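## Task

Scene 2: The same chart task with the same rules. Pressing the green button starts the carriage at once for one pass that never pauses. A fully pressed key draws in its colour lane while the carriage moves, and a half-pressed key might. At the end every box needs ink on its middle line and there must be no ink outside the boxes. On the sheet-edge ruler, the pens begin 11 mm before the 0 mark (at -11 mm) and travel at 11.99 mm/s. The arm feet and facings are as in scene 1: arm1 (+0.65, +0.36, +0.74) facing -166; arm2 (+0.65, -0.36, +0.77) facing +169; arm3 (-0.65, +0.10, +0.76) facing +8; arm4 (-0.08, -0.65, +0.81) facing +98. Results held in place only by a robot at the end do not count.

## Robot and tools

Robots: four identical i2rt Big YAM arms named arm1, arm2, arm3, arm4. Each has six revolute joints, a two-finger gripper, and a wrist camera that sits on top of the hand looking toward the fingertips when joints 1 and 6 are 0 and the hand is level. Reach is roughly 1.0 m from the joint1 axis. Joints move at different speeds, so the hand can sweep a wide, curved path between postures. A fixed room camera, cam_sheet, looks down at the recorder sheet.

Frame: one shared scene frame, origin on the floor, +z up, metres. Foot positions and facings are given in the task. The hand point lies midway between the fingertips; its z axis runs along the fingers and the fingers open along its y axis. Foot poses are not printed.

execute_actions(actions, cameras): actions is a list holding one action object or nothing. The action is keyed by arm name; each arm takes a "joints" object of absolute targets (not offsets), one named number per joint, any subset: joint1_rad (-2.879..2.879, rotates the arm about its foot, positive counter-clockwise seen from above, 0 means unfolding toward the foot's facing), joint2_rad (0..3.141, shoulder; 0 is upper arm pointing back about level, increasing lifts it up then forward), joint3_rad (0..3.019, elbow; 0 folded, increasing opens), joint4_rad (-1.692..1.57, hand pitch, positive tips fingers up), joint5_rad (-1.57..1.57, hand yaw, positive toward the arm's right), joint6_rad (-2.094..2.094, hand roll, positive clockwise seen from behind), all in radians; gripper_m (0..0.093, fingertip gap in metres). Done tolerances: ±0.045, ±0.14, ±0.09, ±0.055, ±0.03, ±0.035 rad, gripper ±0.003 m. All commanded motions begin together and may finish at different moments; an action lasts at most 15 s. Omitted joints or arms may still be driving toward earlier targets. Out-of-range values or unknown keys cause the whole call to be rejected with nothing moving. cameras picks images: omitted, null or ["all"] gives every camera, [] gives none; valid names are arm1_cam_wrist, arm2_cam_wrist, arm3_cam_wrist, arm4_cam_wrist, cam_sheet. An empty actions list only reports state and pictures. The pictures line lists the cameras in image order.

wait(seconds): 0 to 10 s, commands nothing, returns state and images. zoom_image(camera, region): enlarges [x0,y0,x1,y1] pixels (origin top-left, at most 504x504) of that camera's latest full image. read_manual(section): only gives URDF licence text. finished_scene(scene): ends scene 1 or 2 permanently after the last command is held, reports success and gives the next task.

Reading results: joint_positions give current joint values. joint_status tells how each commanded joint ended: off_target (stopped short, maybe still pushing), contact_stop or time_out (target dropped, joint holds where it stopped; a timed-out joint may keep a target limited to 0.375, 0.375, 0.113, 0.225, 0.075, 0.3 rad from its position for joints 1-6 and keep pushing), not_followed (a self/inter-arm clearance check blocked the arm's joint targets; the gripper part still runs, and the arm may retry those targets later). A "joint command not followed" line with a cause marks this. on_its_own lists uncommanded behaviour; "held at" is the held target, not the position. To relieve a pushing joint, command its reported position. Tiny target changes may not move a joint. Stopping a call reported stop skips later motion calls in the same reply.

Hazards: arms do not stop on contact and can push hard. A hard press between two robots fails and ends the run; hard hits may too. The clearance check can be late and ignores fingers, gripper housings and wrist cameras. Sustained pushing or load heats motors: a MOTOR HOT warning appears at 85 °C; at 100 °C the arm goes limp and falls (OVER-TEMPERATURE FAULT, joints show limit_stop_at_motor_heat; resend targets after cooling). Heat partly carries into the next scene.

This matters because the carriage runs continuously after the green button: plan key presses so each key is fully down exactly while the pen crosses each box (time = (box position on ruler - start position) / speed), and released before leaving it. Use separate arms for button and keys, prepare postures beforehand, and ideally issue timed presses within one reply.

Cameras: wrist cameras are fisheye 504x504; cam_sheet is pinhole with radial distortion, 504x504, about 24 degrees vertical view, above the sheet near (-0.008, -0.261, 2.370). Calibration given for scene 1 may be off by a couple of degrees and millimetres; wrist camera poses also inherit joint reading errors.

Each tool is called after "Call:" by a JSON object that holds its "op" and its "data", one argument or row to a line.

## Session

Call:
{"op": "execute_actions", "data": {
  "actions": []
}}

Scene clock: 0.00 s.
arm1.joint_positions: joint1_rad=+0.841 joint2_rad=+0.423 joint3_rad=+1.662 joint4_rad=-1.386 joint5_rad=+0.049 joint6_rad=-0.514 gripper_m=+0.094
arm1.joint_status: not commanded
arm1.hand: x=+0.5999 y=+0.2991 z=+1.4162 quat_wxyz=(-0.167, -0.545, -0.530, +0.628) (m; scene frame)
arm2.joint_positions: joint1_rad=+0.913 joint2_rad=+0.575 joint3_rad=+1.697 joint4_rad=-1.325 joint5_rad=+0.052 joint6_rad=+0.459 gripper_m=+0.095
arm2.joint_status: not commanded
arm2.hand: x=+0.5348 y=-0.4490 z=+1.4556 quat_wxyz=(+0.333, +0.770, +0.082, -0.539) (m; scene frame)
arm3.joint_positions: joint1_rad=+0.213 joint2_rad=+0.602 joint3_rad=+1.333 joint4_rad=-1.416 joint5_rad=+0.166 joint6_rad=+0.208 gripper_m=+0.095
arm3.joint_status: not commanded
arm3.hand: x=-0.4348 y=+0.1508 z=+1.2674 quat_wxyz=(-0.433, +0.031, -0.900, -0.046) (m; scene frame)
arm4.joint_positions: joint1_rad=+0.406 joint2_rad=+0.573 joint3_rad=+1.627 joint4_rad=-1.385 joint5_rad=+0.017 joint6_rad=-0.559 gripper_m=+0.094
arm4.joint_status: not commanded
arm4.hand: x=-0.1536 y=-0.5040 z=+1.4503 quat_wxyz=(-0.414, +0.790, -0.198, -0.406) (m; scene frame)
pictures: arm1_cam_wrist, arm2_cam_wrist, arm3_cam_wrist, arm4_cam_wrist, cam_sheet
camera_calibration (this result's frames):
arm1_cam_wrist: T_world_to_cam=[[-0.785877, 0.375551, 0.491283, -0.333681], [0.000440101, 0.794804, -0.606866, 0.629924], [-0.618383, -0.476706, -0.624783, 1.52391], [0, 0, 0, 1]] pos_world=[0.67985, 0.351104, 1.49832]
arm2_cam_wrist: T_world_to_cam=[[-0.474694, 0.757471, -0.448223, 1.24463], [0.793814, 0.148491, -0.589754, 0.503944], [-0.380164, -0.635758, -0.671779, 1.01722], [0, 0, 0, 1]] pos_world=[0.577488, -0.370894, 1.53842]
arm3_cam_wrist: T_world_to_cam=[[0.093887, -0.993736, -0.0606191, 0.265681], [-0.961735, -0.074785, -0.263578, -0.0676171], [0.257394, 0.0830461, -0.962731, 1.44506], [0, 0, 0, 1]] pos_world=[-0.461923, 0.138954, 1.38949]
arm4_cam_wrist: T_world_to_cam=[[0.649801, 0.577377, 0.494363, -0.328526], [0.75948, -0.466826, -0.45306, 0.541797], [-0.0308051, 0.669857, -0.741851, 1.53467], [0, 0, 0, 1]] pos_world=[-0.150732, -0.585402, 1.54637]
Images, in order (width x height): arm1_cam_wrist 504x504, arm2_cam_wrist 504x504, arm3_cam_wrist 504x504, arm4_cam_wrist 504x504, cam_sheet 504x504.

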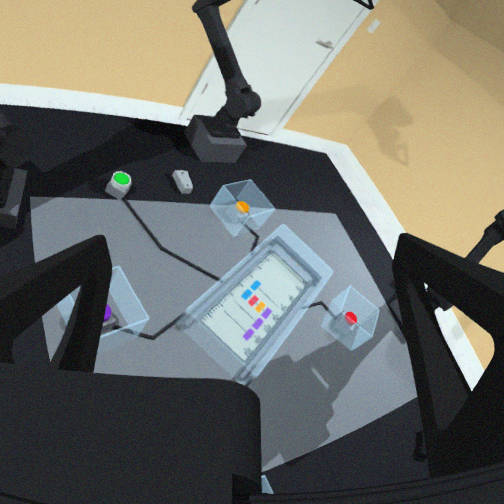

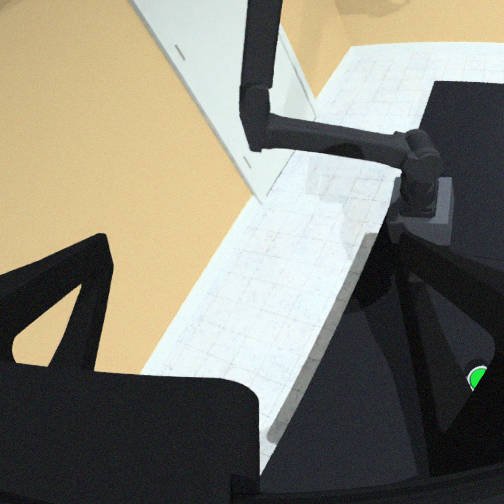

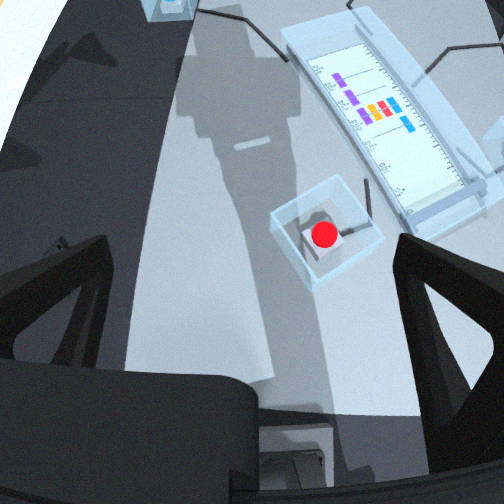

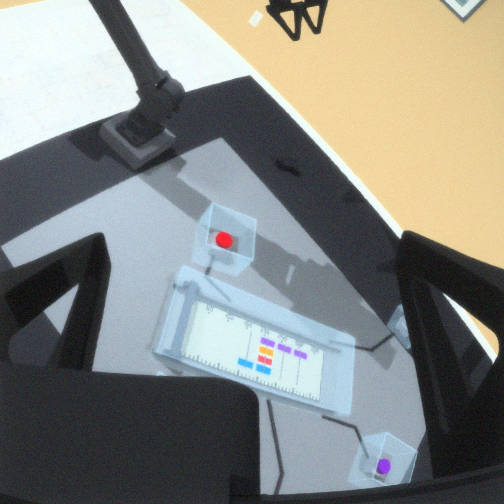

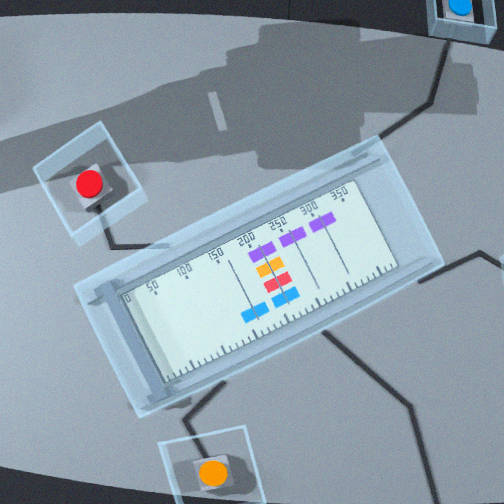

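Call:
{"op": "zoom_image", "data": {
  "camera": "cam_sheet",
  "region": [200, 170, 400, 350]
}}

Call:
{"op": "zoom_image", "data": {
  "camera": "cam_sheet",
  "region": [80, 230, 280, 410]
}}

Region (200, 170, 400, 350) of cam_sheet's 504x504 image, scaled by 2.520, with more detail than that image has; it fills the top 454 rows of this view, and the rest is white.

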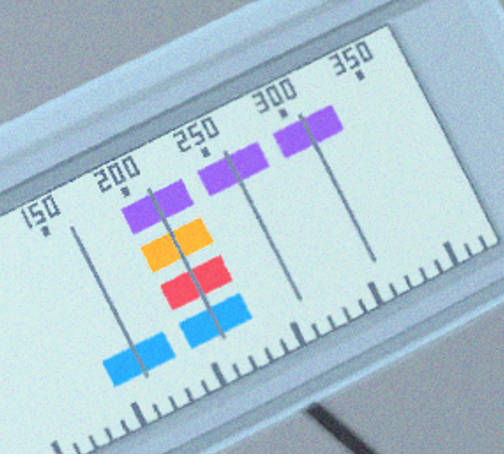

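Region (80, 230, 280, 410) of cam_sheet's 504x504 image, scaled by 2.520, with more detail than that image has; it fills the top 454 rows of this view, and the rest is white.

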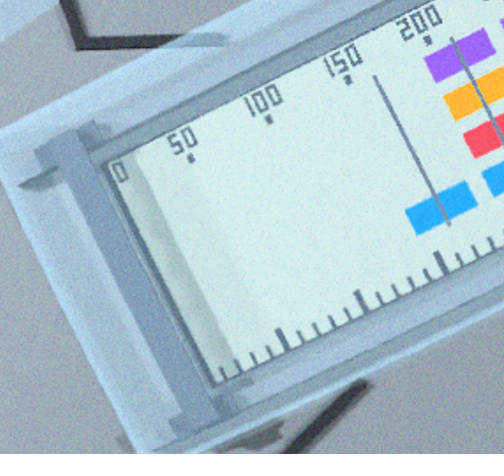

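Call:
{"op": "execute_actions", "data": {
  "actions": [
    {"arm1":{"joints":{"joint1_rad":-0.424,"joint2_rad":1.327,"joint3_rad":1.172,"joint4_rad":-1.416,"joint5_rad":0,"joint6_rad":0,"gripper_m":0}},"arm2":{"joints":{"joint1_rad":-0.823,"joint2_rad":1.359,"joint3_rad":1.122,"joint4_rad":-1.334,"joint5_rad":0,"joint6_rad":0,"gripper_m":0}},"arm3":{"joints":{"joint1_rad":-0.197,"joint2_rad":1.345,"joint3_rad":1.135,"joint4_rad":-1.36,"joint5_rad":0,"joint6_rad":0,"gripper_m":0}},"arm4":{"joints":{"joint1_rad":-0.2,"joint2_rad":1.248,"joint3_rad":0.912,"joint4_rad":-1.235,"joint5_rad":0,"joint6_rad":0,"gripper_m":0}}}
  ]
}}

Scene clock: 24.83 s.
arm1.joint_positions: joint1_rad=-0.423 joint2_rad=+1.305 joint3_rad=+1.160 joint4_rad=-1.406 joint5_rad=-0.001 joint6_rad=-0.010 gripper_m=+0.001
arm1.joint_status: all done
arm1.hand: x=+0.2830 y=+0.4281 z=+0.9524 quat_wxyz=(+0.002, -0.996, +0.088, +0.004) (m; scene frame)
arm2.joint_positions: joint1_rad=-0.826 joint2_rad=+1.367 joint3_rad=+1.098 joint4_rad=-1.327 joint5_rad=-0.001 joint6_rad=+0.013 gripper_m=+0.001
arm2.joint_status: all done
arm2.hand: x=+0.4567 y=-0.0405 z=+0.9354 quat_wxyz=(+0.007, +0.868, -0.496, +0.009) (m; scene frame)
arm3.joint_positions: joint1_rad=-0.193 joint2_rad=+1.344 joint3_rad=+1.129 joint4_rad=-1.365 joint5_rad=+0.005 joint6_rad=+0.011 gripper_m=+0.001
arm3.joint_status: all done
arm3.hand: x=-0.2776 y=+0.0799 z=+0.9538 quat_wxyz=(+0.003, -0.031, -1.000, +0.003) (m; scene frame)
arm4.joint_positions: joint1_rad=-0.204 joint2_rad=+1.254 joint3_rad=+0.896 joint4_rad=-1.233 joint5_rad=+0.000 joint6_rad=-0.012 gripper_m=+0.001
arm4.joint_status: all done
arm4.hand: x=-0.0568 y=-0.3285 z=+0.9345 quat_wxyz=(+0.015, +0.687, -0.726, +0.006) (m; scene frame)
pictures: arm1_cam_wrist, arm2_cam_wrist, arm3_cam_wrist, arm4_cam_wrist, cam_sheet
camera_calibration (this result's frames):
arm1_cam_wrist: T_world_to_cam=[[0.164778, 0.98633, -0.000753499, -0.465233], [0.808278, -0.134594, 0.573211, -0.708585], [0.565274, -0.0950613, -0.819408, 0.786664], [0, 0, 0, 1]] pos_world=[0.204713, 0.438284, 1.05042]
arm2_cam_wrist: T_world_to_cam=[[0.875167, 0.483809, -0.00335898, -0.378785], [0.386602, -0.695121, 0.606091, -0.768327], [0.290897, -0.531729, -0.795389, 0.711106], [0, 0, 0, 1]] pos_world=[0.421678, 0.0272955, 1.03001]
arm3_cam_wrist: T_world_to_cam=[[-0.066996, -0.997743, 0.00460365, 0.0549102], [-0.801677, 0.0565764, 0.595075, -0.789397], [-0.593992, 0.036177, -0.803657, 0.72421], [0, 0, 0, 1]] pos_world=[-0.198988, 0.0732477, 1.05151]
arm4_cam_wrist: T_world_to_cam=[[0.998467, -0.0545794, -0.00921389, 0.0450027], [-0.037135, -0.783958, 0.619702, -0.835471], [-0.0410463, -0.61841, -0.784783, 0.653746], [0, 0, 0, 1]] pos_world=[-0.0491251, -0.248235, 1.03121]
Images, in order (width x height): arm1_cam_wrist 504x504, arm2_cam_wrist 504x504, arm3_cam_wrist 504x504, arm4_cam_wrist 504x504, cam_sheet 504x504.

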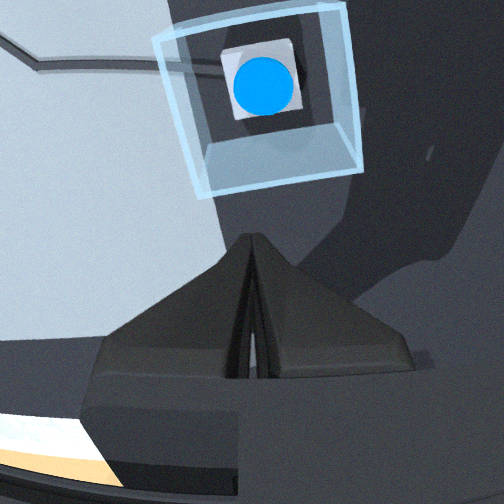

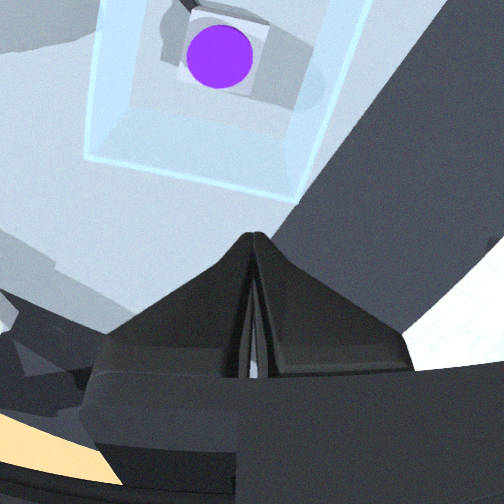

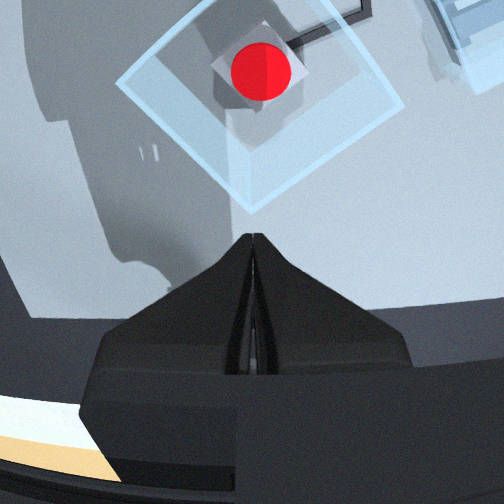

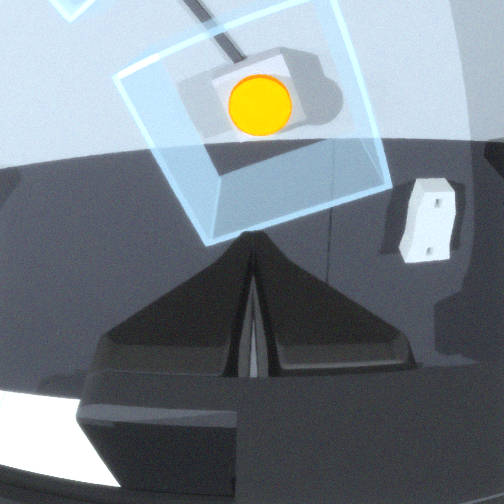

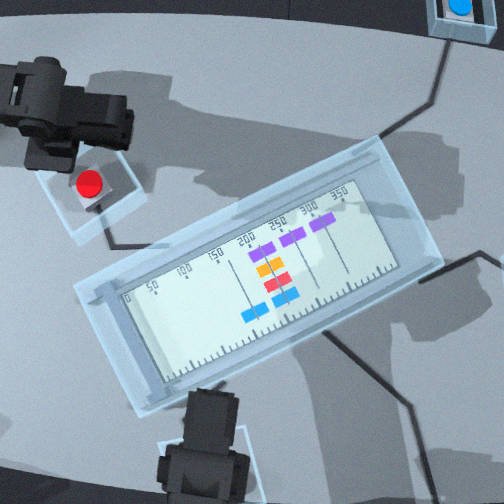

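Call:
{"op": "execute_actions", "data": {
  "actions": [
    {"arm1":{"joints":{"joint1_rad":-0.45,"joint2_rad":1.44,"joint3_rad":1.009,"joint4_rad":-1.14}},"arm2":{"joints":{"joint1_rad":-0.775,"joint2_rad":1.497,"joint3_rad":1.013,"joint4_rad":-1.087}},"arm3":{"joints":{"joint1_rad":-0.22,"joint2_rad":1.472,"joint3_rad":0.985,"joint4_rad":-1.084}},"arm4":{"joints":{"joint1_rad":-0.225,"joint2_rad":1.332,"joint3_rad":0.737,"joint4_rad":-0.976}}}
  ]
}}

Scene clock: 34.47 s.
arm1.joint_positions: joint1_rad=-0.443 joint2_rad=+1.446 joint3_rad=+1.003 joint4_rad=-1.150 joint5_rad=-0.001 joint6_rad=-0.010 gripper_m=+0.001
arm1.joint_status: all done
arm1.hand: x=+0.2750 y=+0.4377 z=+0.8446 quat_wxyz=(+0.000, -0.995, +0.097, -0.017) (m; scene frame)
arm2.joint_positions: joint1_rad=-0.777 joint2_rad=+1.504 joint3_rad=+1.001 joint4_rad=-1.096 joint5_rad=-0.001 joint6_rad=+0.013 gripper_m=+0.001
arm2.joint_status: all done
arm2.hand: x=+0.4307 y=-0.0350 z=+0.8505 quat_wxyz=(+0.008, +0.880, -0.474, +0.011) (m; scene frame)
arm3.joint_positions: joint1_rad=-0.209 joint2_rad=+1.479 joint3_rad=+0.973 joint4_rad=-1.094 joint5_rad=+0.005 joint6_rad=+0.011 gripper_m=+0.001
arm3.joint_status: all done
arm3.hand: x=-0.2698 y=+0.0732 z=+0.8492 quat_wxyz=(+0.013, -0.039, -0.999, +0.003) (m; scene frame)
arm4.joint_positions: joint1_rad=-0.216 joint2_rad=+1.346 joint3_rad=+0.718 joint4_rad=-0.985 joint5_rad=+0.000 joint6_rad=-0.011 gripper_m=+0.001
arm4.joint_status: all done
arm4.hand: x=-0.0555 y=-0.3482 z=+0.8478 quat_wxyz=(+0.023, +0.683, -0.730, +0.013) (m; scene frame)
pictures: arm1_cam_wrist, arm2_cam_wrist, arm3_cam_wrist, arm4_cam_wrist, cam_sheet
camera_calibration (this result's frames):
arm1_cam_wrist: T_world_to_cam=[[0.184191, 0.98289, -0.00137317, -0.476778], [0.780804, -0.145472, 0.607604, -0.655748], [0.597008, -0.112987, -0.794239, 0.681673], [0, 0, 0, 1]] pos_world=[0.192865, 0.450248, 0.939192]
arm2_cam_wrist: T_world_to_cam=[[0.850109, 0.526597, -0.00319081, -0.346805], [0.419575, -0.673652, 0.6084, -0.718465], [0.318232, -0.518545, -0.793624, 0.641291], [0, 0, 0, 1]] pos_world=[0.392192, 0.0311689, 0.944952]
arm3_cam_wrist: T_world_to_cam=[[-0.0829165, -0.996545, 0.00485322, 0.0445977], [-0.788287, 0.0685665, 0.611475, -0.731756], [-0.609695, 0.0468756, -0.791249, 0.629423], [0, 0, 0, 1]] pos_world=[-0.18938, 0.065113, 0.945265]
arm4_cam_wrist: T_world_to_cam=[[0.997727, -0.0667352, -0.00933154, 0.0376104], [-0.0455693, -0.770236, 0.636129, -0.806638], [-0.0496397, -0.634258, -0.771526, 0.556348], [0, 0, 0, 1]] pos_world=[-0.0466659, -0.265923, 0.942714]
Images, in order (width x height): arm1_cam_wrist 504x504, arm2_cam_wrist 504x504, arm3_cam_wrist 504x504, arm4_cam_wrist 504x504, cam_sheet 504x504.

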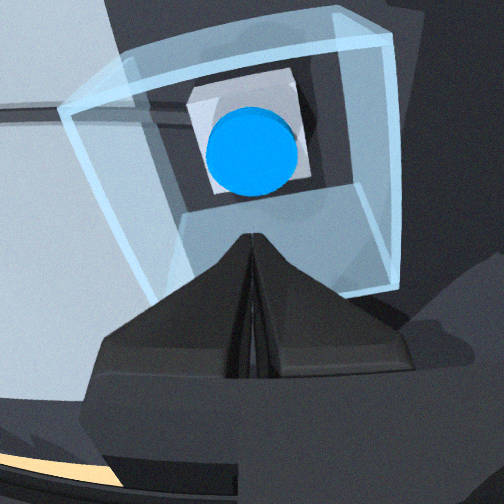

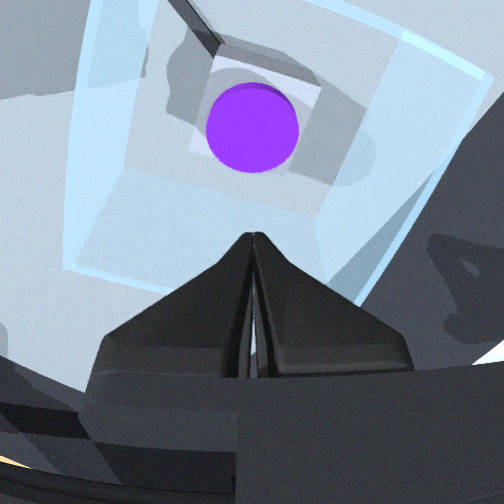

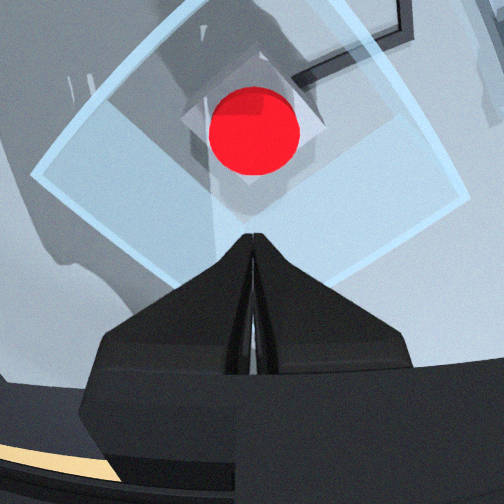

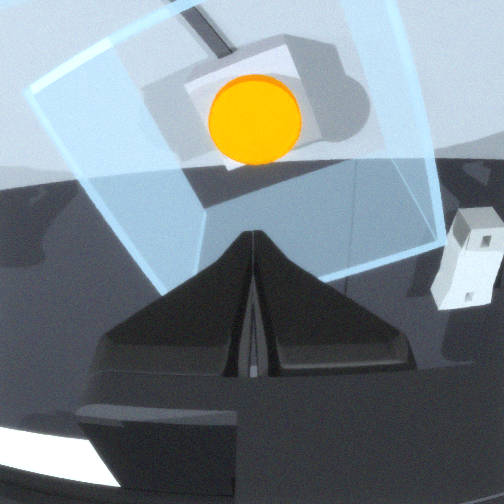

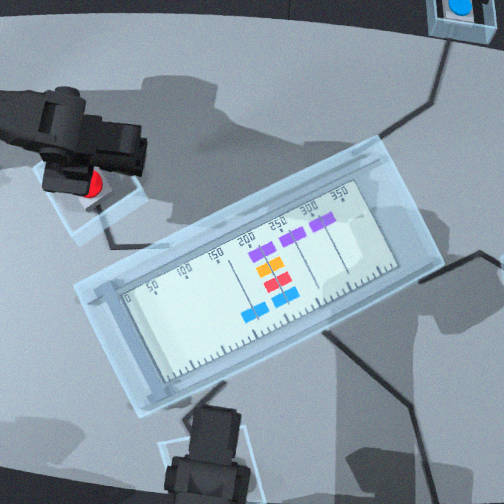

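Call:
{"op": "execute_actions", "data": {
  "actions": [
    {"arm1":{"joints":{"joint2_rad":1.49,"joint3_rad":0.945,"joint4_rad":-1.04}},"arm2":{"joints":{"joint2_rad":1.565,"joint3_rad":0.96,"joint4_rad":-0.955}},"arm3":{"joints":{"joint2_rad":1.535,"joint3_rad":0.928,"joint4_rad":-0.952}},"arm4":{"joints":{"joint2_rad":1.43,"joint3_rad":0.685,"joint4_rad":-0.80}}}
  ]
}}

Scene clock: 41.20 s.
arm1.joint_positions: joint1_rad=-0.443 joint2_rad=+1.472 joint3_rad=+0.951 joint4_rad=-1.051 joint5_rad=-0.001 joint6_rad=-0.010 gripper_m=+0.001
arm1.joint_status: all done
arm1.hand: x=+0.2740 y=+0.4380 z=+0.8177 quat_wxyz=(+0.001, -0.995, +0.097, -0.006) (m; scene frame)
arm2.joint_positions: joint1_rad=-0.777 joint2_rad=+1.567 joint3_rad=+0.956 joint4_rad=-0.963 joint5_rad=-0.001 joint6_rad=+0.013 gripper_m=+0.001
arm2.joint_status: all done
arm2.hand: x=+0.4259 y=-0.0281 z=+0.8121 quat_wxyz=(+0.002, +0.880, -0.474, +0.000) (m; scene frame)
arm3.joint_positions: joint1_rad=-0.209 joint2_rad=+1.532 joint3_rad=+0.928 joint4_rad=-0.962 joint5_rad=+0.005 joint6_rad=+0.011 gripper_m=+0.001
arm3.joint_status: all done
arm3.hand: x=-0.2607 y=+0.0725 z=+0.8151 quat_wxyz=(-0.004, -0.039, -0.999, +0.003) (m; scene frame)
arm4.joint_positions: joint1_rad=-0.216 joint2_rad=+1.440 joint3_rad=+0.677 joint4_rad=-0.810 joint5_rad=+0.000 joint6_rad=-0.011 gripper_m=+0.001
arm4.joint_status: all done
arm4.hand: x=-0.0549 y=-0.3354 z=+0.8078 quat_wxyz=(+0.008, +0.683, -0.730, +0.000) (m; scene frame)
pictures: arm1_cam_wrist, arm2_cam_wrist, arm3_cam_wrist, arm4_cam_wrist, cam_sheet
camera_calibration (this result's frames):
arm1_cam_wrist: T_world_to_cam=[[0.184055, 0.982915, -0.000942066, -0.477301], [0.793571, -0.148034, 0.590195, -0.626739], [0.579973, -0.109376, -0.80726, 0.674626], [0, 0, 0, 1]] pos_world=[0.193948, 0.450156, 0.914047]
arm2_cam_wrist: T_world_to_cam=[[0.850094, 0.526614, -0.00419247, -0.34566], [0.427846, -0.685971, 0.58855, -0.676194], [0.307063, -0.502117, -0.80845, 0.633185], [0, 0, 0, 1]] pos_world=[0.388723, 0.0361128, 0.908423]
arm3_cam_wrist: T_world_to_cam=[[-0.0830072, -0.99654, 0.00431551, 0.0452515], [-0.808991, 0.0699127, 0.583649, -0.686521], [-0.581931, 0.0449559, -0.811994, 0.632379], [0, 0, 0, 1]] pos_world=[-0.183632, 0.0646623, 0.91398]
arm4_cam_wrist: T_world_to_cam=[[0.997727, -0.066794, -0.00886666, 0.0371164], [-0.0478657, -0.795223, 0.604425, -0.754266], [-0.047423, -0.602627, -0.796613, 0.564675], [0, 0, 0, 1]] pos_world=[-0.0463569, -0.257041, 0.906054]
Images, in order (width x height): arm1_cam_wrist 504x504, arm2_cam_wrist 504x504, arm3_cam_wrist 504x504, arm4_cam_wrist 504x504, cam_sheet 504x504.

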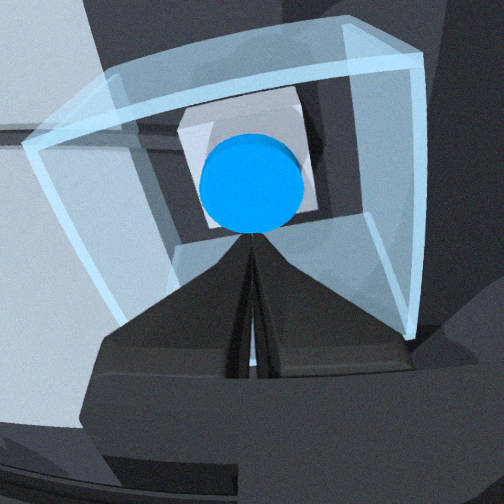

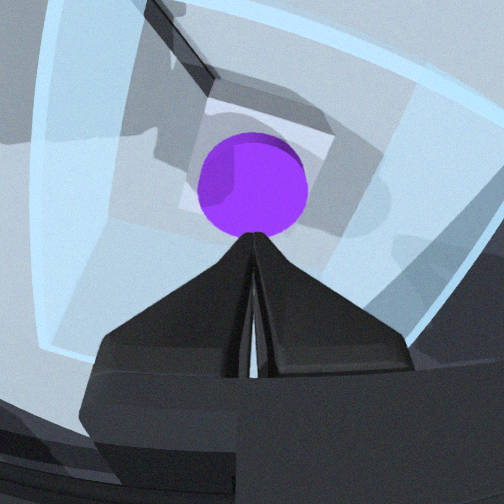

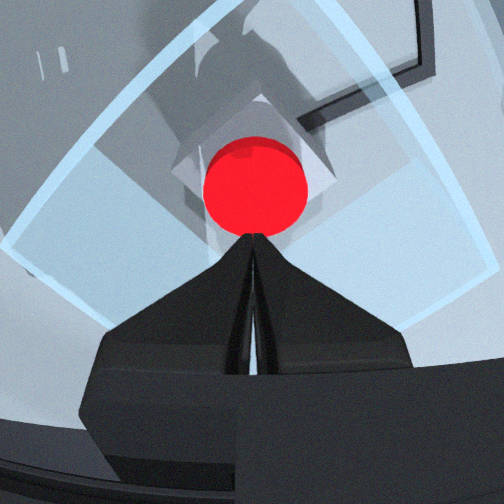

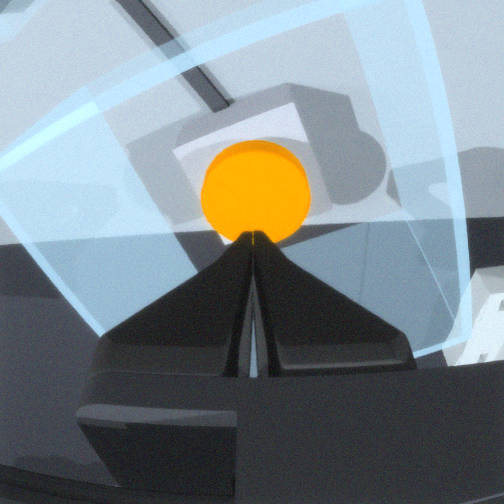

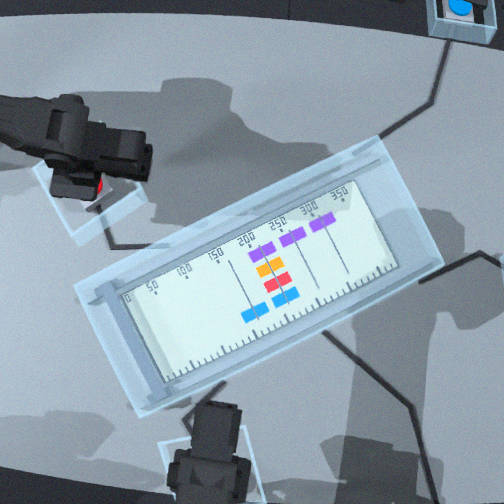

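Call:
{"op": "execute_actions", "data": {
  "actions": [
    {"arm1":{"joints":{"joint2_rad":1.64,"joint3_rad":0.905,"joint4_rad":-0.98}},"arm2":{"joints":{"joint2_rad":1.71,"joint3_rad":0.915,"joint4_rad":-0.89}},"arm3":{"joints":{"joint2_rad":1.68,"joint3_rad":0.885,"joint4_rad":-0.885}},"arm4":{"joints":{"joint2_rad":1.59,"joint3_rad":0.635,"joint4_rad":-0.725}}}
  ]
}}

Call:
{"op": "execute_actions", "data": {
  "actions": [
    {"arm1":{"joints":{"joint2_rad":1.46,"joint3_rad":0.97,"joint4_rad":-1.05}},"arm2":{"joints":{"joint2_rad":1.55,"joint3_rad":0.98,"joint4_rad":-0.96}},"arm3":{"joints":{"joint2_rad":1.52,"joint3_rad":0.95,"joint4_rad":-0.96}},"arm4":{"joints":{"joint2_rad":1.42,"joint3_rad":0.70,"joint4_rad":-0.81}}}
  ],
  "cameras": []
}}

Call:
{"op": "execute_actions", "data": {
  "actions": [
    {"arm1":{"joints":{"joint2_rad":1.64,"joint3_rad":0.905,"joint4_rad":-0.98}},"arm2":{"joints":{"joint2_rad":1.71,"joint3_rad":0.915,"joint4_rad":-0.89}},"arm3":{"joints":{"joint2_rad":1.68,"joint3_rad":0.885,"joint4_rad":-0.885}},"arm4":{"joints":{"joint2_rad":1.59,"joint3_rad":0.635,"joint4_rad":-0.725}}}
  ]
}}

Call:
{"op": "execute_actions", "data": {
  "actions": [
    {"arm1":{"joints":{"joint2_rad":1.46,"joint3_rad":0.97,"joint4_rad":-1.05}},"arm2":{"joints":{"joint2_rad":1.55,"joint3_rad":0.98,"joint4_rad":-0.96}},"arm3":{"joints":{"joint2_rad":1.52,"joint3_rad":0.95,"joint4_rad":-0.96}},"arm4":{"joints":{"joint2_rad":1.42,"joint3_rad":0.70,"joint4_rad":-0.81}}}
  ],
  "cameras": []
}}

Scene clock: 49.20 s.
arm1.joint_positions: joint1_rad=-0.443 joint2_rad=+1.570 joint3_rad=+0.934 joint4_rad=-0.994 joint5_rad=-0.001 joint6_rad=-0.010 gripper_m=+0.001
arm1.joint_status: all done
arm1.hand: x=+0.2757 y=+0.4379 z=+0.7764 quat_wxyz=(-0.002, -0.995, +0.097, -0.036) (m; scene frame)
arm2.joint_positions: joint1_rad=-0.777 joint2_rad=+1.639 joint3_rad=+0.939 joint4_rad=-0.902 joint5_rad=-0.001 joint6_rad=+0.013 gripper_m=+0.001
arm2.joint_status: all done
arm2.hand: x=+0.4263 y=-0.0288 z=+0.7793 quat_wxyz=(+0.009, +0.880, -0.474, +0.013) (m; scene frame)
arm3.joint_positions: joint1_rad=-0.209 joint2_rad=+1.622 joint3_rad=+0.908 joint4_rad=-0.896 joint5_rad=+0.005 joint6_rad=+0.011 gripper_m=+0.001
arm3.joint_status: all done
arm3.hand: x=-0.2629 y=+0.0726 z=+0.7759 quat_wxyz=(+0.017, -0.039, -0.999, +0.003) (m; scene frame)
arm4.joint_positions: joint1_rad=-0.216 joint2_rad=+1.531 joint3_rad=+0.651 joint4_rad=-0.744 joint5_rad=+0.000 joint6_rad=-0.011 gripper_m=+0.001
arm4.joint_status: all done
arm4.hand: x=-0.0561 y=-0.3461 z=+0.7746 quat_wxyz=(+0.027, +0.683, -0.730, +0.017) (m; scene frame)
pictures: arm1_cam_wrist, arm2_cam_wrist, arm3_cam_wrist, arm4_cam_wrist, cam_sheet
camera_calibration (this result's frames):
arm1_cam_wrist: T_world_to_cam=[[0.184817, 0.982771, -0.0020724, -0.476791], [0.758181, -0.141239, 0.636563, -0.632914], [0.625303, -0.119219, -0.771222, 0.604166], [0, 0, 0, 1]] pos_world=[0.190196, 0.451213, 0.867848]
arm2_cam_wrist: T_world_to_cam=[[0.85011, 0.526596, -0.00303667, -0.346643], [0.418278, -0.671721, 0.611421, -0.670824], [0.319932, -0.521045, -0.7913, 0.586844], [0, 0, 0, 1]] pos_world=[0.387526, 0.0377068, 0.873472]
arm3_cam_wrist: T_world_to_cam=[[-0.0828894, -0.996546, 0.00499448, 0.0448145], [-0.782667, 0.0682005, 0.618692, -0.685546], [-0.616896, 0.047374, -0.785617, 0.56946], [0, 0, 0, 1]] pos_world=[-0.181542, 0.0644367, 0.871296]
arm4_cam_wrist: T_world_to_cam=[[0.997701, -0.0671022, -0.0094353, 0.0376284], [-0.0452313, -0.763158, 0.644628, -0.762651], [-0.0504566, -0.642719, -0.764439, 0.492707], [0, 0, 0, 1]] pos_world=[-0.0471773, -0.262826, 0.868625]
Images, in order (width x height): arm1_cam_wrist 504x504, arm2_cam_wrist 504x504, arm3_cam_wrist 504x504, arm4_cam_wrist 504x504, cam_sheet 504x504.

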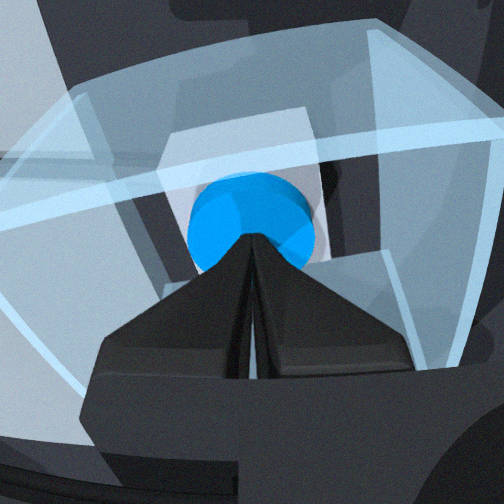

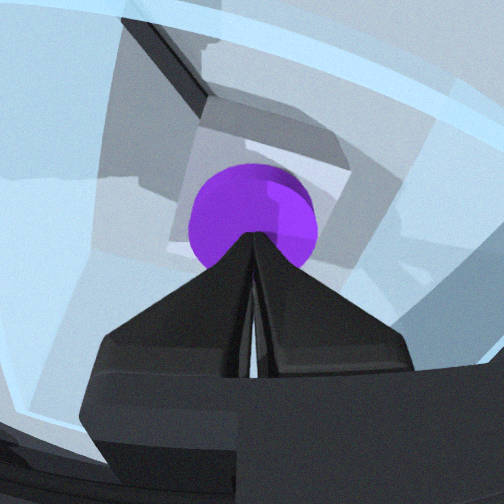

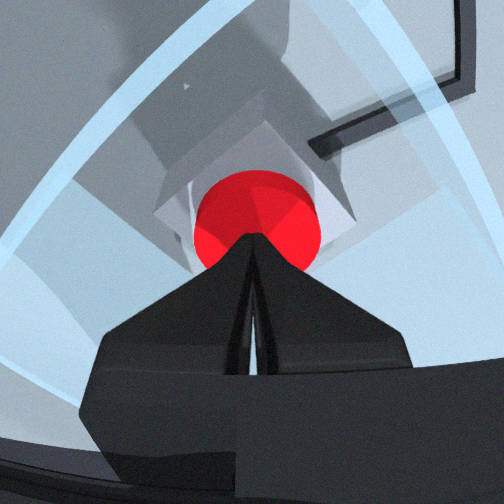

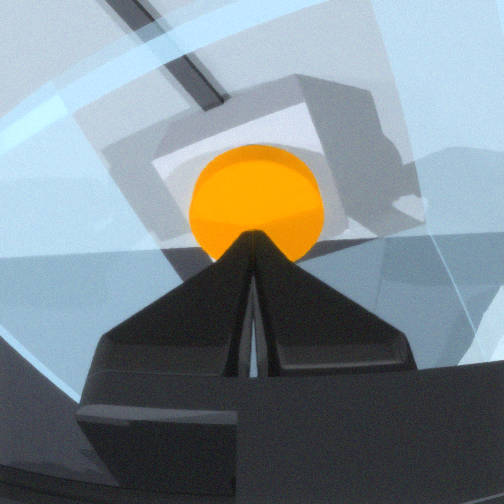

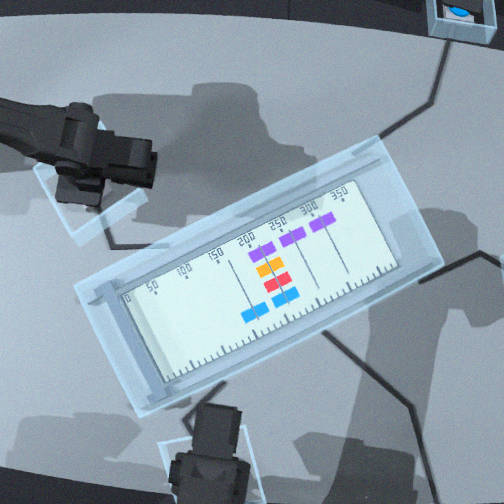

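Scene clock: 50.20 s.
arm1.joint_positions: joint1_rad=-0.443 joint2_rad=+1.460 joint3_rad=+0.940 joint4_rad=-1.040 joint5_rad=-0.001 joint6_rad=-0.010 gripper_m=+0.001
arm1.joint_status: all done
arm1.hand: x=+0.2756 y=+0.4377 z=+0.8183 quat_wxyz=(+0.002, -0.995, +0.097, -0.001) (m; scene frame)
arm2.joint_positions: joint1_rad=-0.777 joint2_rad=+1.543 joint3_rad=+0.950 joint4_rad=-0.953 joint5_rad=-0.001 joint6_rad=+0.013 gripper_m=+0.001
arm2.joint_status: all done
arm2.hand: x=+0.4252 y=-0.0271 z=+0.8194 quat_wxyz=(-0.004, +0.880, -0.474, -0.012) (m; scene frame)
arm3.joint_positions: joint1_rad=-0.209 joint2_rad=+1.510 joint3_rad=+0.917 joint4_rad=-0.951 joint5_rad=+0.005 joint6_rad=+0.011 gripper_m=+0.001
arm3.joint_status: all done
arm3.hand: x=-0.2611 y=+0.0725 z=+0.8200 quat_wxyz=(-0.016, -0.039, -0.999, +0.004) (m; scene frame)
arm4.joint_positions: joint1_rad=-0.216 joint2_rad=+1.419 joint3_rad=+0.667 joint4_rad=-0.803 joint5_rad=+0.000 joint6_rad=-0.011 gripper_m=+0.001
arm4.joint_status: all done
arm4.hand: x=-0.0549 y=-0.3363 z=+0.8111 quat_wxyz=(+0.001, +0.683, -0.731, -0.006) (m; scene frame)
pictures: none
No camera images: the call's "cameras" was empty. Leave "cameras" out to get every camera's image.

Scene clock: 51.00 s.
arm1.joint_positions: joint1_rad=-0.443 joint2_rad=+1.573 joint3_rad=+0.938 joint4_rad=-0.989 joint5_rad=-0.001 joint6_rad=-0.010 gripper_m=+0.000
arm1.joint_status: all done
arm1.hand: x=+0.2726 y=+0.4385 z=+0.7765 quat_wxyz=(-0.002, -0.995, +0.097, -0.032) (m; scene frame)
arm2.joint_positions: joint1_rad=-0.777 joint2_rad=+1.643 joint3_rad=+0.945 joint4_rad=-0.895 joint5_rad=-0.001 joint6_rad=+0.013 gripper_m=+0.001
arm2.joint_status: all done
arm2.hand: x=+0.4238 y=-0.0251 z=+0.7796 quat_wxyz=(+0.006, +0.880, -0.474, +0.008) (m; scene frame)
arm3.joint_positions: joint1_rad=-0.209 joint2_rad=+1.624 joint3_rad=+0.913 joint4_rad=-0.891 joint5_rad=+0.004 joint6_rad=+0.011 gripper_m=+0.001
arm3.joint_status: all done
arm3.hand: x=-0.2595 y=+0.0724 z=+0.7763 quat_wxyz=(+0.013, -0.039, -0.999, +0.003) (m; scene frame)
arm4.joint_positions: joint1_rad=-0.216 joint2_rad=+1.534 joint3_rad=+0.656 joint4_rad=-0.739 joint5_rad=+0.000 joint6_rad=-0.011 gripper_m=+0.001
arm4.joint_status: all done
arm4.hand: x=-0.0558 y=-0.3430 z=+0.7746 quat_wxyz=(+0.024, +0.683, -0.730, +0.015) (m; scene frame)
pictures: arm1_cam_wrist, arm2_cam_wrist, arm3_cam_wrist, arm4_cam_wrist, cam_sheet
camera_calibration (this result's frames):
arm1_cam_wrist: T_world_to_cam=[[0.184771, 0.98278, -0.00194825, -0.476937], [0.762212, -0.14205, 0.631549, -0.627463], [0.620397, -0.118177, -0.775333, 0.610313], [0, 0, 0, 1]] pos_world=[0.187747, 0.451718, 0.868541]
arm2_cam_wrist: T_world_to_cam=[[0.850107, 0.526599, -0.00343742, -0.346151], [0.421636, -0.676722, 0.603548, -0.662889], [0.315502, -0.51453, -0.797319, 0.596475], [0, 0, 0, 1]] pos_world=[0.385574, 0.0405949, 0.874477]
arm3_cam_wrist: T_world_to_cam=[[-0.0829234, -0.996546, 0.0044896, 0.0453143], [-0.787603, 0.0682961, 0.612386, -0.679522], [-0.610577, 0.0472451, -0.790546, 0.577354], [0, 0, 0, 1]] pos_world=[-0.178917, 0.0642893, 0.872351]
arm4_cam_wrist: T_world_to_cam=[[0.997702, -0.0671097, -0.00936297, 0.0375353], [-0.0456094, -0.767306, 0.639657, -0.757885], [-0.0501115, -0.63776, -0.768603, 0.499651], [0, 0, 0, 1]] pos_world=[-0.0469775, -0.260354, 0.869171]
Images, in order (width x height): arm1_cam_wrist 504x504, arm2_cam_wrist 504x504, arm3_cam_wrist 504x504, arm4_cam_wrist 504x504, cam_sheet 504x504.

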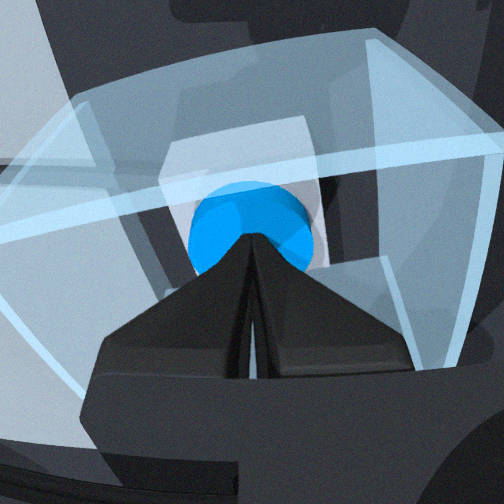

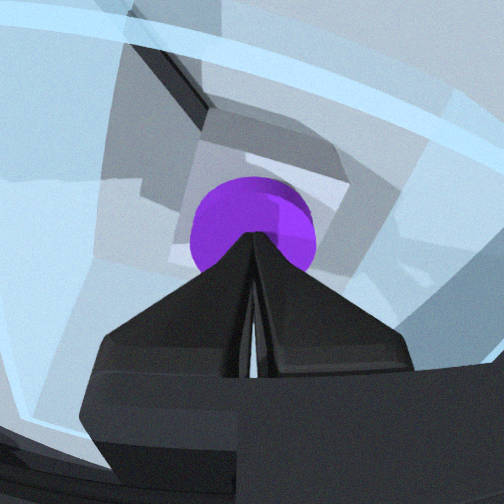

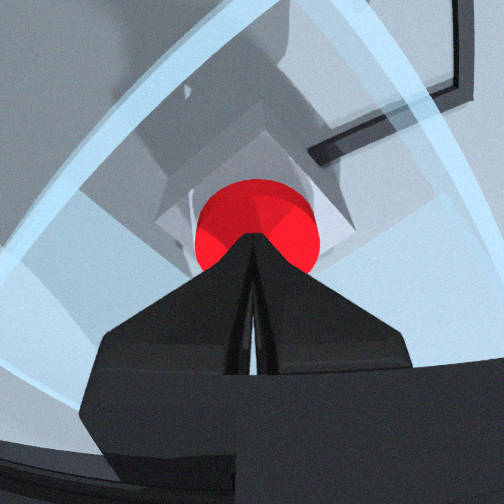

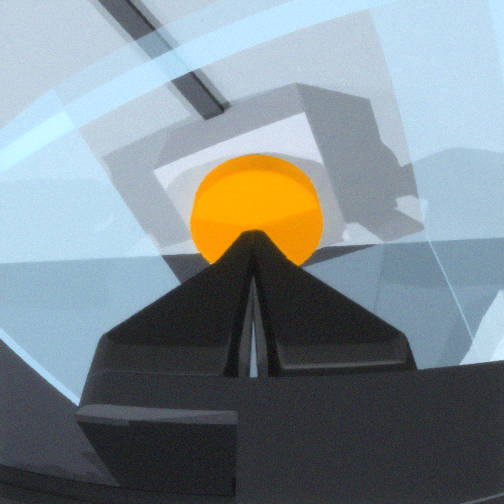

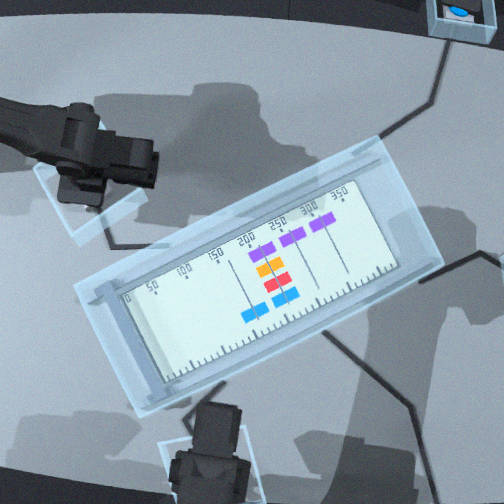

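Scene clock: 52.07 s.
arm1.joint_positions: joint1_rad=-0.443 joint2_rad=+1.459 joint3_rad=+0.943 joint4_rad=-1.040 joint5_rad=-0.001 joint6_rad=-0.010 gripper_m=+0.000
arm1.joint_status: all done
arm1.hand: x=+0.2741 y=+0.4380 z=+0.8196 quat_wxyz=(+0.002, -0.995, +0.097, +0.001) (m; scene frame)
arm2.joint_positions: joint1_rad=-0.777 joint2_rad=+1.542 joint3_rad=+0.951 joint4_rad=-0.953 joint5_rad=-0.001 joint6_rad=+0.013 gripper_m=+0.001
arm2.joint_status: all done
arm2.hand: x=+0.4247 y=-0.0262 z=+0.8201 quat_wxyz=(-0.005, +0.880, -0.474, -0.014) (m; scene frame)
arm3.joint_positions: joint1_rad=-0.209 joint2_rad=+1.509 joint3_rad=+0.918 joint4_rad=-0.951 joint5_rad=+0.004 joint6_rad=+0.011 gripper_m=+0.001
arm3.joint_status: all done
arm3.hand: x=-0.2609 y=+0.0726 z=+0.8203 quat_wxyz=(-0.016, -0.039, -0.999, +0.004) (m; scene frame)
arm4.joint_positions: joint1_rad=-0.216 joint2_rad=+1.419 joint3_rad=+0.669 joint4_rad=-0.803 joint5_rad=+0.000 joint6_rad=-0.011 gripper_m=+0.001
arm4.joint_status: all done
arm4.hand: x=-0.0548 y=-0.3352 z=+0.8118 quat_wxyz=(+0.001, +0.683, -0.731, -0.007) (m; scene frame)
pictures: none
No camera images: the call's "cameras" was empty. Leave "cameras" out to get every camera's image.

Call:
{"op": "execute_actions", "data": {
  "actions": [
    {"arm2":{"joints":{"joint2_rad":1.40,"joint3_rad":1.16,"joint4_rad":-1.335}}}
  ],
  "cameras": []
}}

Call:
{"op": "execute_actions", "data": {
  "actions": [
    {"arm2":{"joints":{"joint1_rad":0.373,"joint2_rad":1.252,"joint3_rad":1.04,"joint4_rad":-1.344}}}
  ],
  "cameras": ["arm2_cam_wrist"]
}}

Scene clock: 57.67 s.
arm1.joint_positions: joint1_rad=-0.443 joint2_rad=+1.459 joint3_rad=+0.943 joint4_rad=-1.040 joint5_rad=-0.001 joint6_rad=-0.010 gripper_m=+0.000
arm1.joint_status: not commanded
arm1.hand: x=+0.2741 y=+0.4380 z=+0.8196 quat_wxyz=(+0.002, -0.995, +0.097, +0.001) (m; scene frame)
arm2.joint_positions: joint1_rad=-0.777 joint2_rad=+1.393 joint3_rad=+1.144 joint4_rad=-1.328 joint5_rad=-0.001 joint6_rad=+0.013 gripper_m=+0.001
arm2.joint_status: all done
arm2.hand: x=+0.4320 y=-0.0365 z=+0.9430 quat_wxyz=(+0.003, +0.880, -0.474, +0.001) (m; scene frame)
arm3.joint_positions: joint1_rad=-0.209 joint2_rad=+1.509 joint3_rad=+0.918 joint4_rad=-0.951 joint5_rad=+0.004 joint6_rad=+0.011 gripper_m=+0.001
arm3.joint_status: not commanded
arm3.hand: x=-0.2609 y=+0.0726 z=+0.8203 quat_wxyz=(-0.016, -0.039, -0.999, +0.004) (m; scene frame)
arm4.joint_positions: joint1_rad=-0.216 joint2_rad=+1.419 joint3_rad=+0.669 joint4_rad=-0.803 joint5_rad=+0.000 joint6_rad=-0.011 gripper_m=+0.001
arm4.joint_status: not commanded
arm4.hand: x=-0.0548 y=-0.3352 z=+0.8118 quat_wxyz=(+0.001, +0.683, -0.731, -0.007) (m; scene frame)
pictures: none
No camera images: the call's "cameras" was empty. Leave "cameras" out to get every camera's image.

Scene clock: 59.23 s.
arm1.joint_positions: joint1_rad=-0.443 joint2_rad=+1.459 joint3_rad=+0.943 joint4_rad=-1.040 joint5_rad=-0.001 joint6_rad=-0.010 gripper_m=+0.000
arm1.joint_status: not commanded
arm1.hand: x=+0.2741 y=+0.4380 z=+0.8196 quat_wxyz=(+0.002, -0.995, +0.097, +0.001) (m; scene frame)
arm2.joint_positions: joint1_rad=+0.373 joint2_rad=+1.248 joint3_rad=+1.036 joint4_rad=-1.340 joint5_rad=-0.001 joint6_rad=+0.012 gripper_m=+0.001
arm2.joint_status: all done
arm2.hand: x=+0.3115 y=-0.4192 z=+0.9533 quat_wxyz=(+0.001, +0.997, +0.081, -0.011) (m; scene frame)
arm3.joint_positions: joint1_rad=-0.209 joint2_rad=+1.509 joint3_rad=+0.918 joint4_rad=-0.951 joint5_rad=+0.004 joint6_rad=+0.011 gripper_m=+0.001
arm3.joint_status: not commanded
arm3.hand: x=-0.2609 y=+0.0726 z=+0.8203 quat_wxyz=(-0.016, -0.039, -0.999, +0.004) (m; scene frame)
arm4.joint_positions: joint1_rad=-0.216 joint2_rad=+1.419 joint3_rad=+0.669 joint4_rad=-0.803 joint5_rad=+0.000 joint6_rad=-0.011 gripper_m=+0.001
arm4.joint_status: not commanded
arm4.hand: x=-0.0548 y=-0.3352 z=+0.8118 quat_wxyz=(+0.001, +0.683, -0.731, -0.007) (m; scene frame)
pictures: arm2_cam_wrist
camera_calibration (this result's frames):
arm2_cam_wrist: T_world_to_cam=[[-0.133991, 0.99098, -0.00216688, 0.457422], [0.815147, 0.11146, 0.56843, -0.745779], [0.563544, 0.0743982, -0.822729, 0.76153], [0, 0, 0, 1]] pos_world=[0.240054, -0.426828, 1.05145]
Images, in order (width x height): arm2_cam_wrist 504x504.

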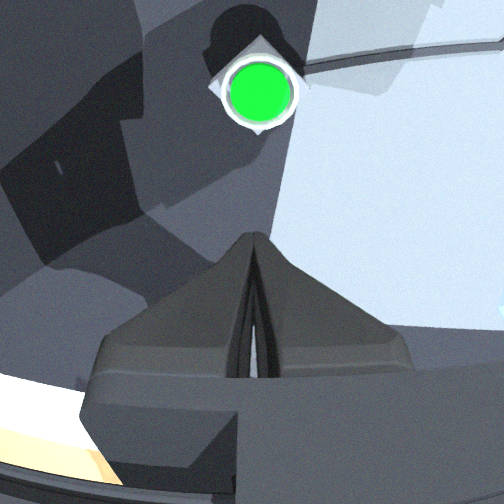

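Call:
{"op": "execute_actions", "data": {
  "actions": [
    {"arm2":{"joints":{"joint1_rad":0.35,"joint2_rad":1.45,"joint3_rad":0.812,"joint4_rad":-0.912}}}
  ],
  "cameras": ["arm2_cam_wrist"]
}}

Scene clock: 64.07 s.
arm1.joint_positions: joint1_rad=-0.443 joint2_rad=+1.459 joint3_rad=+0.943 joint4_rad=-1.040 joint5_rad=-0.001 joint6_rad=-0.010 gripper_m=+0.000
arm1.joint_status: not commanded
arm1.hand: x=+0.2741 y=+0.4380 z=+0.8196 quat_wxyz=(+0.002, -0.995, +0.097, +0.001) (m; scene frame)
arm2.joint_positions: joint1_rad=+0.358 joint2_rad=+1.455 joint3_rad=+0.792 joint4_rad=-0.921 joint5_rad=-0.001 joint6_rad=+0.012 gripper_m=+0.001
arm2.joint_status: all done
arm2.hand: x=+0.3112 y=-0.4139 z=+0.8017 quat_wxyz=(+0.000, +0.997, +0.073, +0.005) (m; scene frame)
arm3.joint_positions: joint1_rad=-0.209 joint2_rad=+1.509 joint3_rad=+0.918 joint4_rad=-0.951 joint5_rad=+0.004 joint6_rad=+0.011 gripper_m=+0.001
arm3.joint_status: not commanded
arm3.hand: x=-0.2609 y=+0.0726 z=+0.8203 quat_wxyz=(-0.016, -0.039, -0.999, +0.004) (m; scene frame)
arm4.joint_positions: joint1_rad=-0.216 joint2_rad=+1.419 joint3_rad=+0.669 joint4_rad=-0.803 joint5_rad=+0.000 joint6_rad=-0.011 gripper_m=+0.001
arm4.joint_status: not commanded
arm4.hand: x=-0.0548 y=-0.3352 z=+0.8118 quat_wxyz=(+0.001, +0.683, -0.731, -0.007) (m; scene frame)
pictures: arm2_cam_wrist
camera_calibration (this result's frames):
arm2_cam_wrist: T_world_to_cam=[[-0.118799, 0.992918, -0.000915809, 0.446878], [0.797903, 0.0960151, 0.59509, -0.682298], [0.590963, 0.0699654, -0.803659, 0.610894], [0, 0, 0, 1]] pos_world=[0.23648, -0.420944, 0.897388]
Images, in order (width x height): arm2_cam_wrist 504x504.

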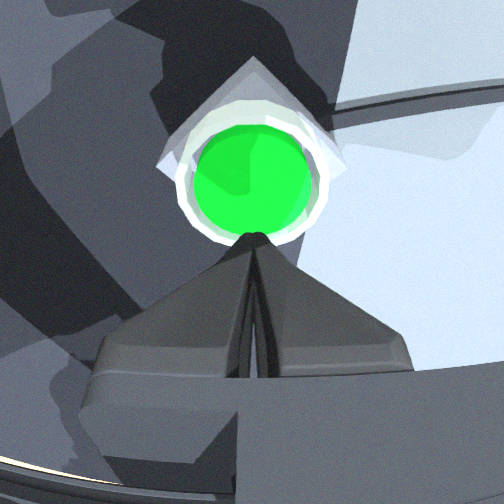

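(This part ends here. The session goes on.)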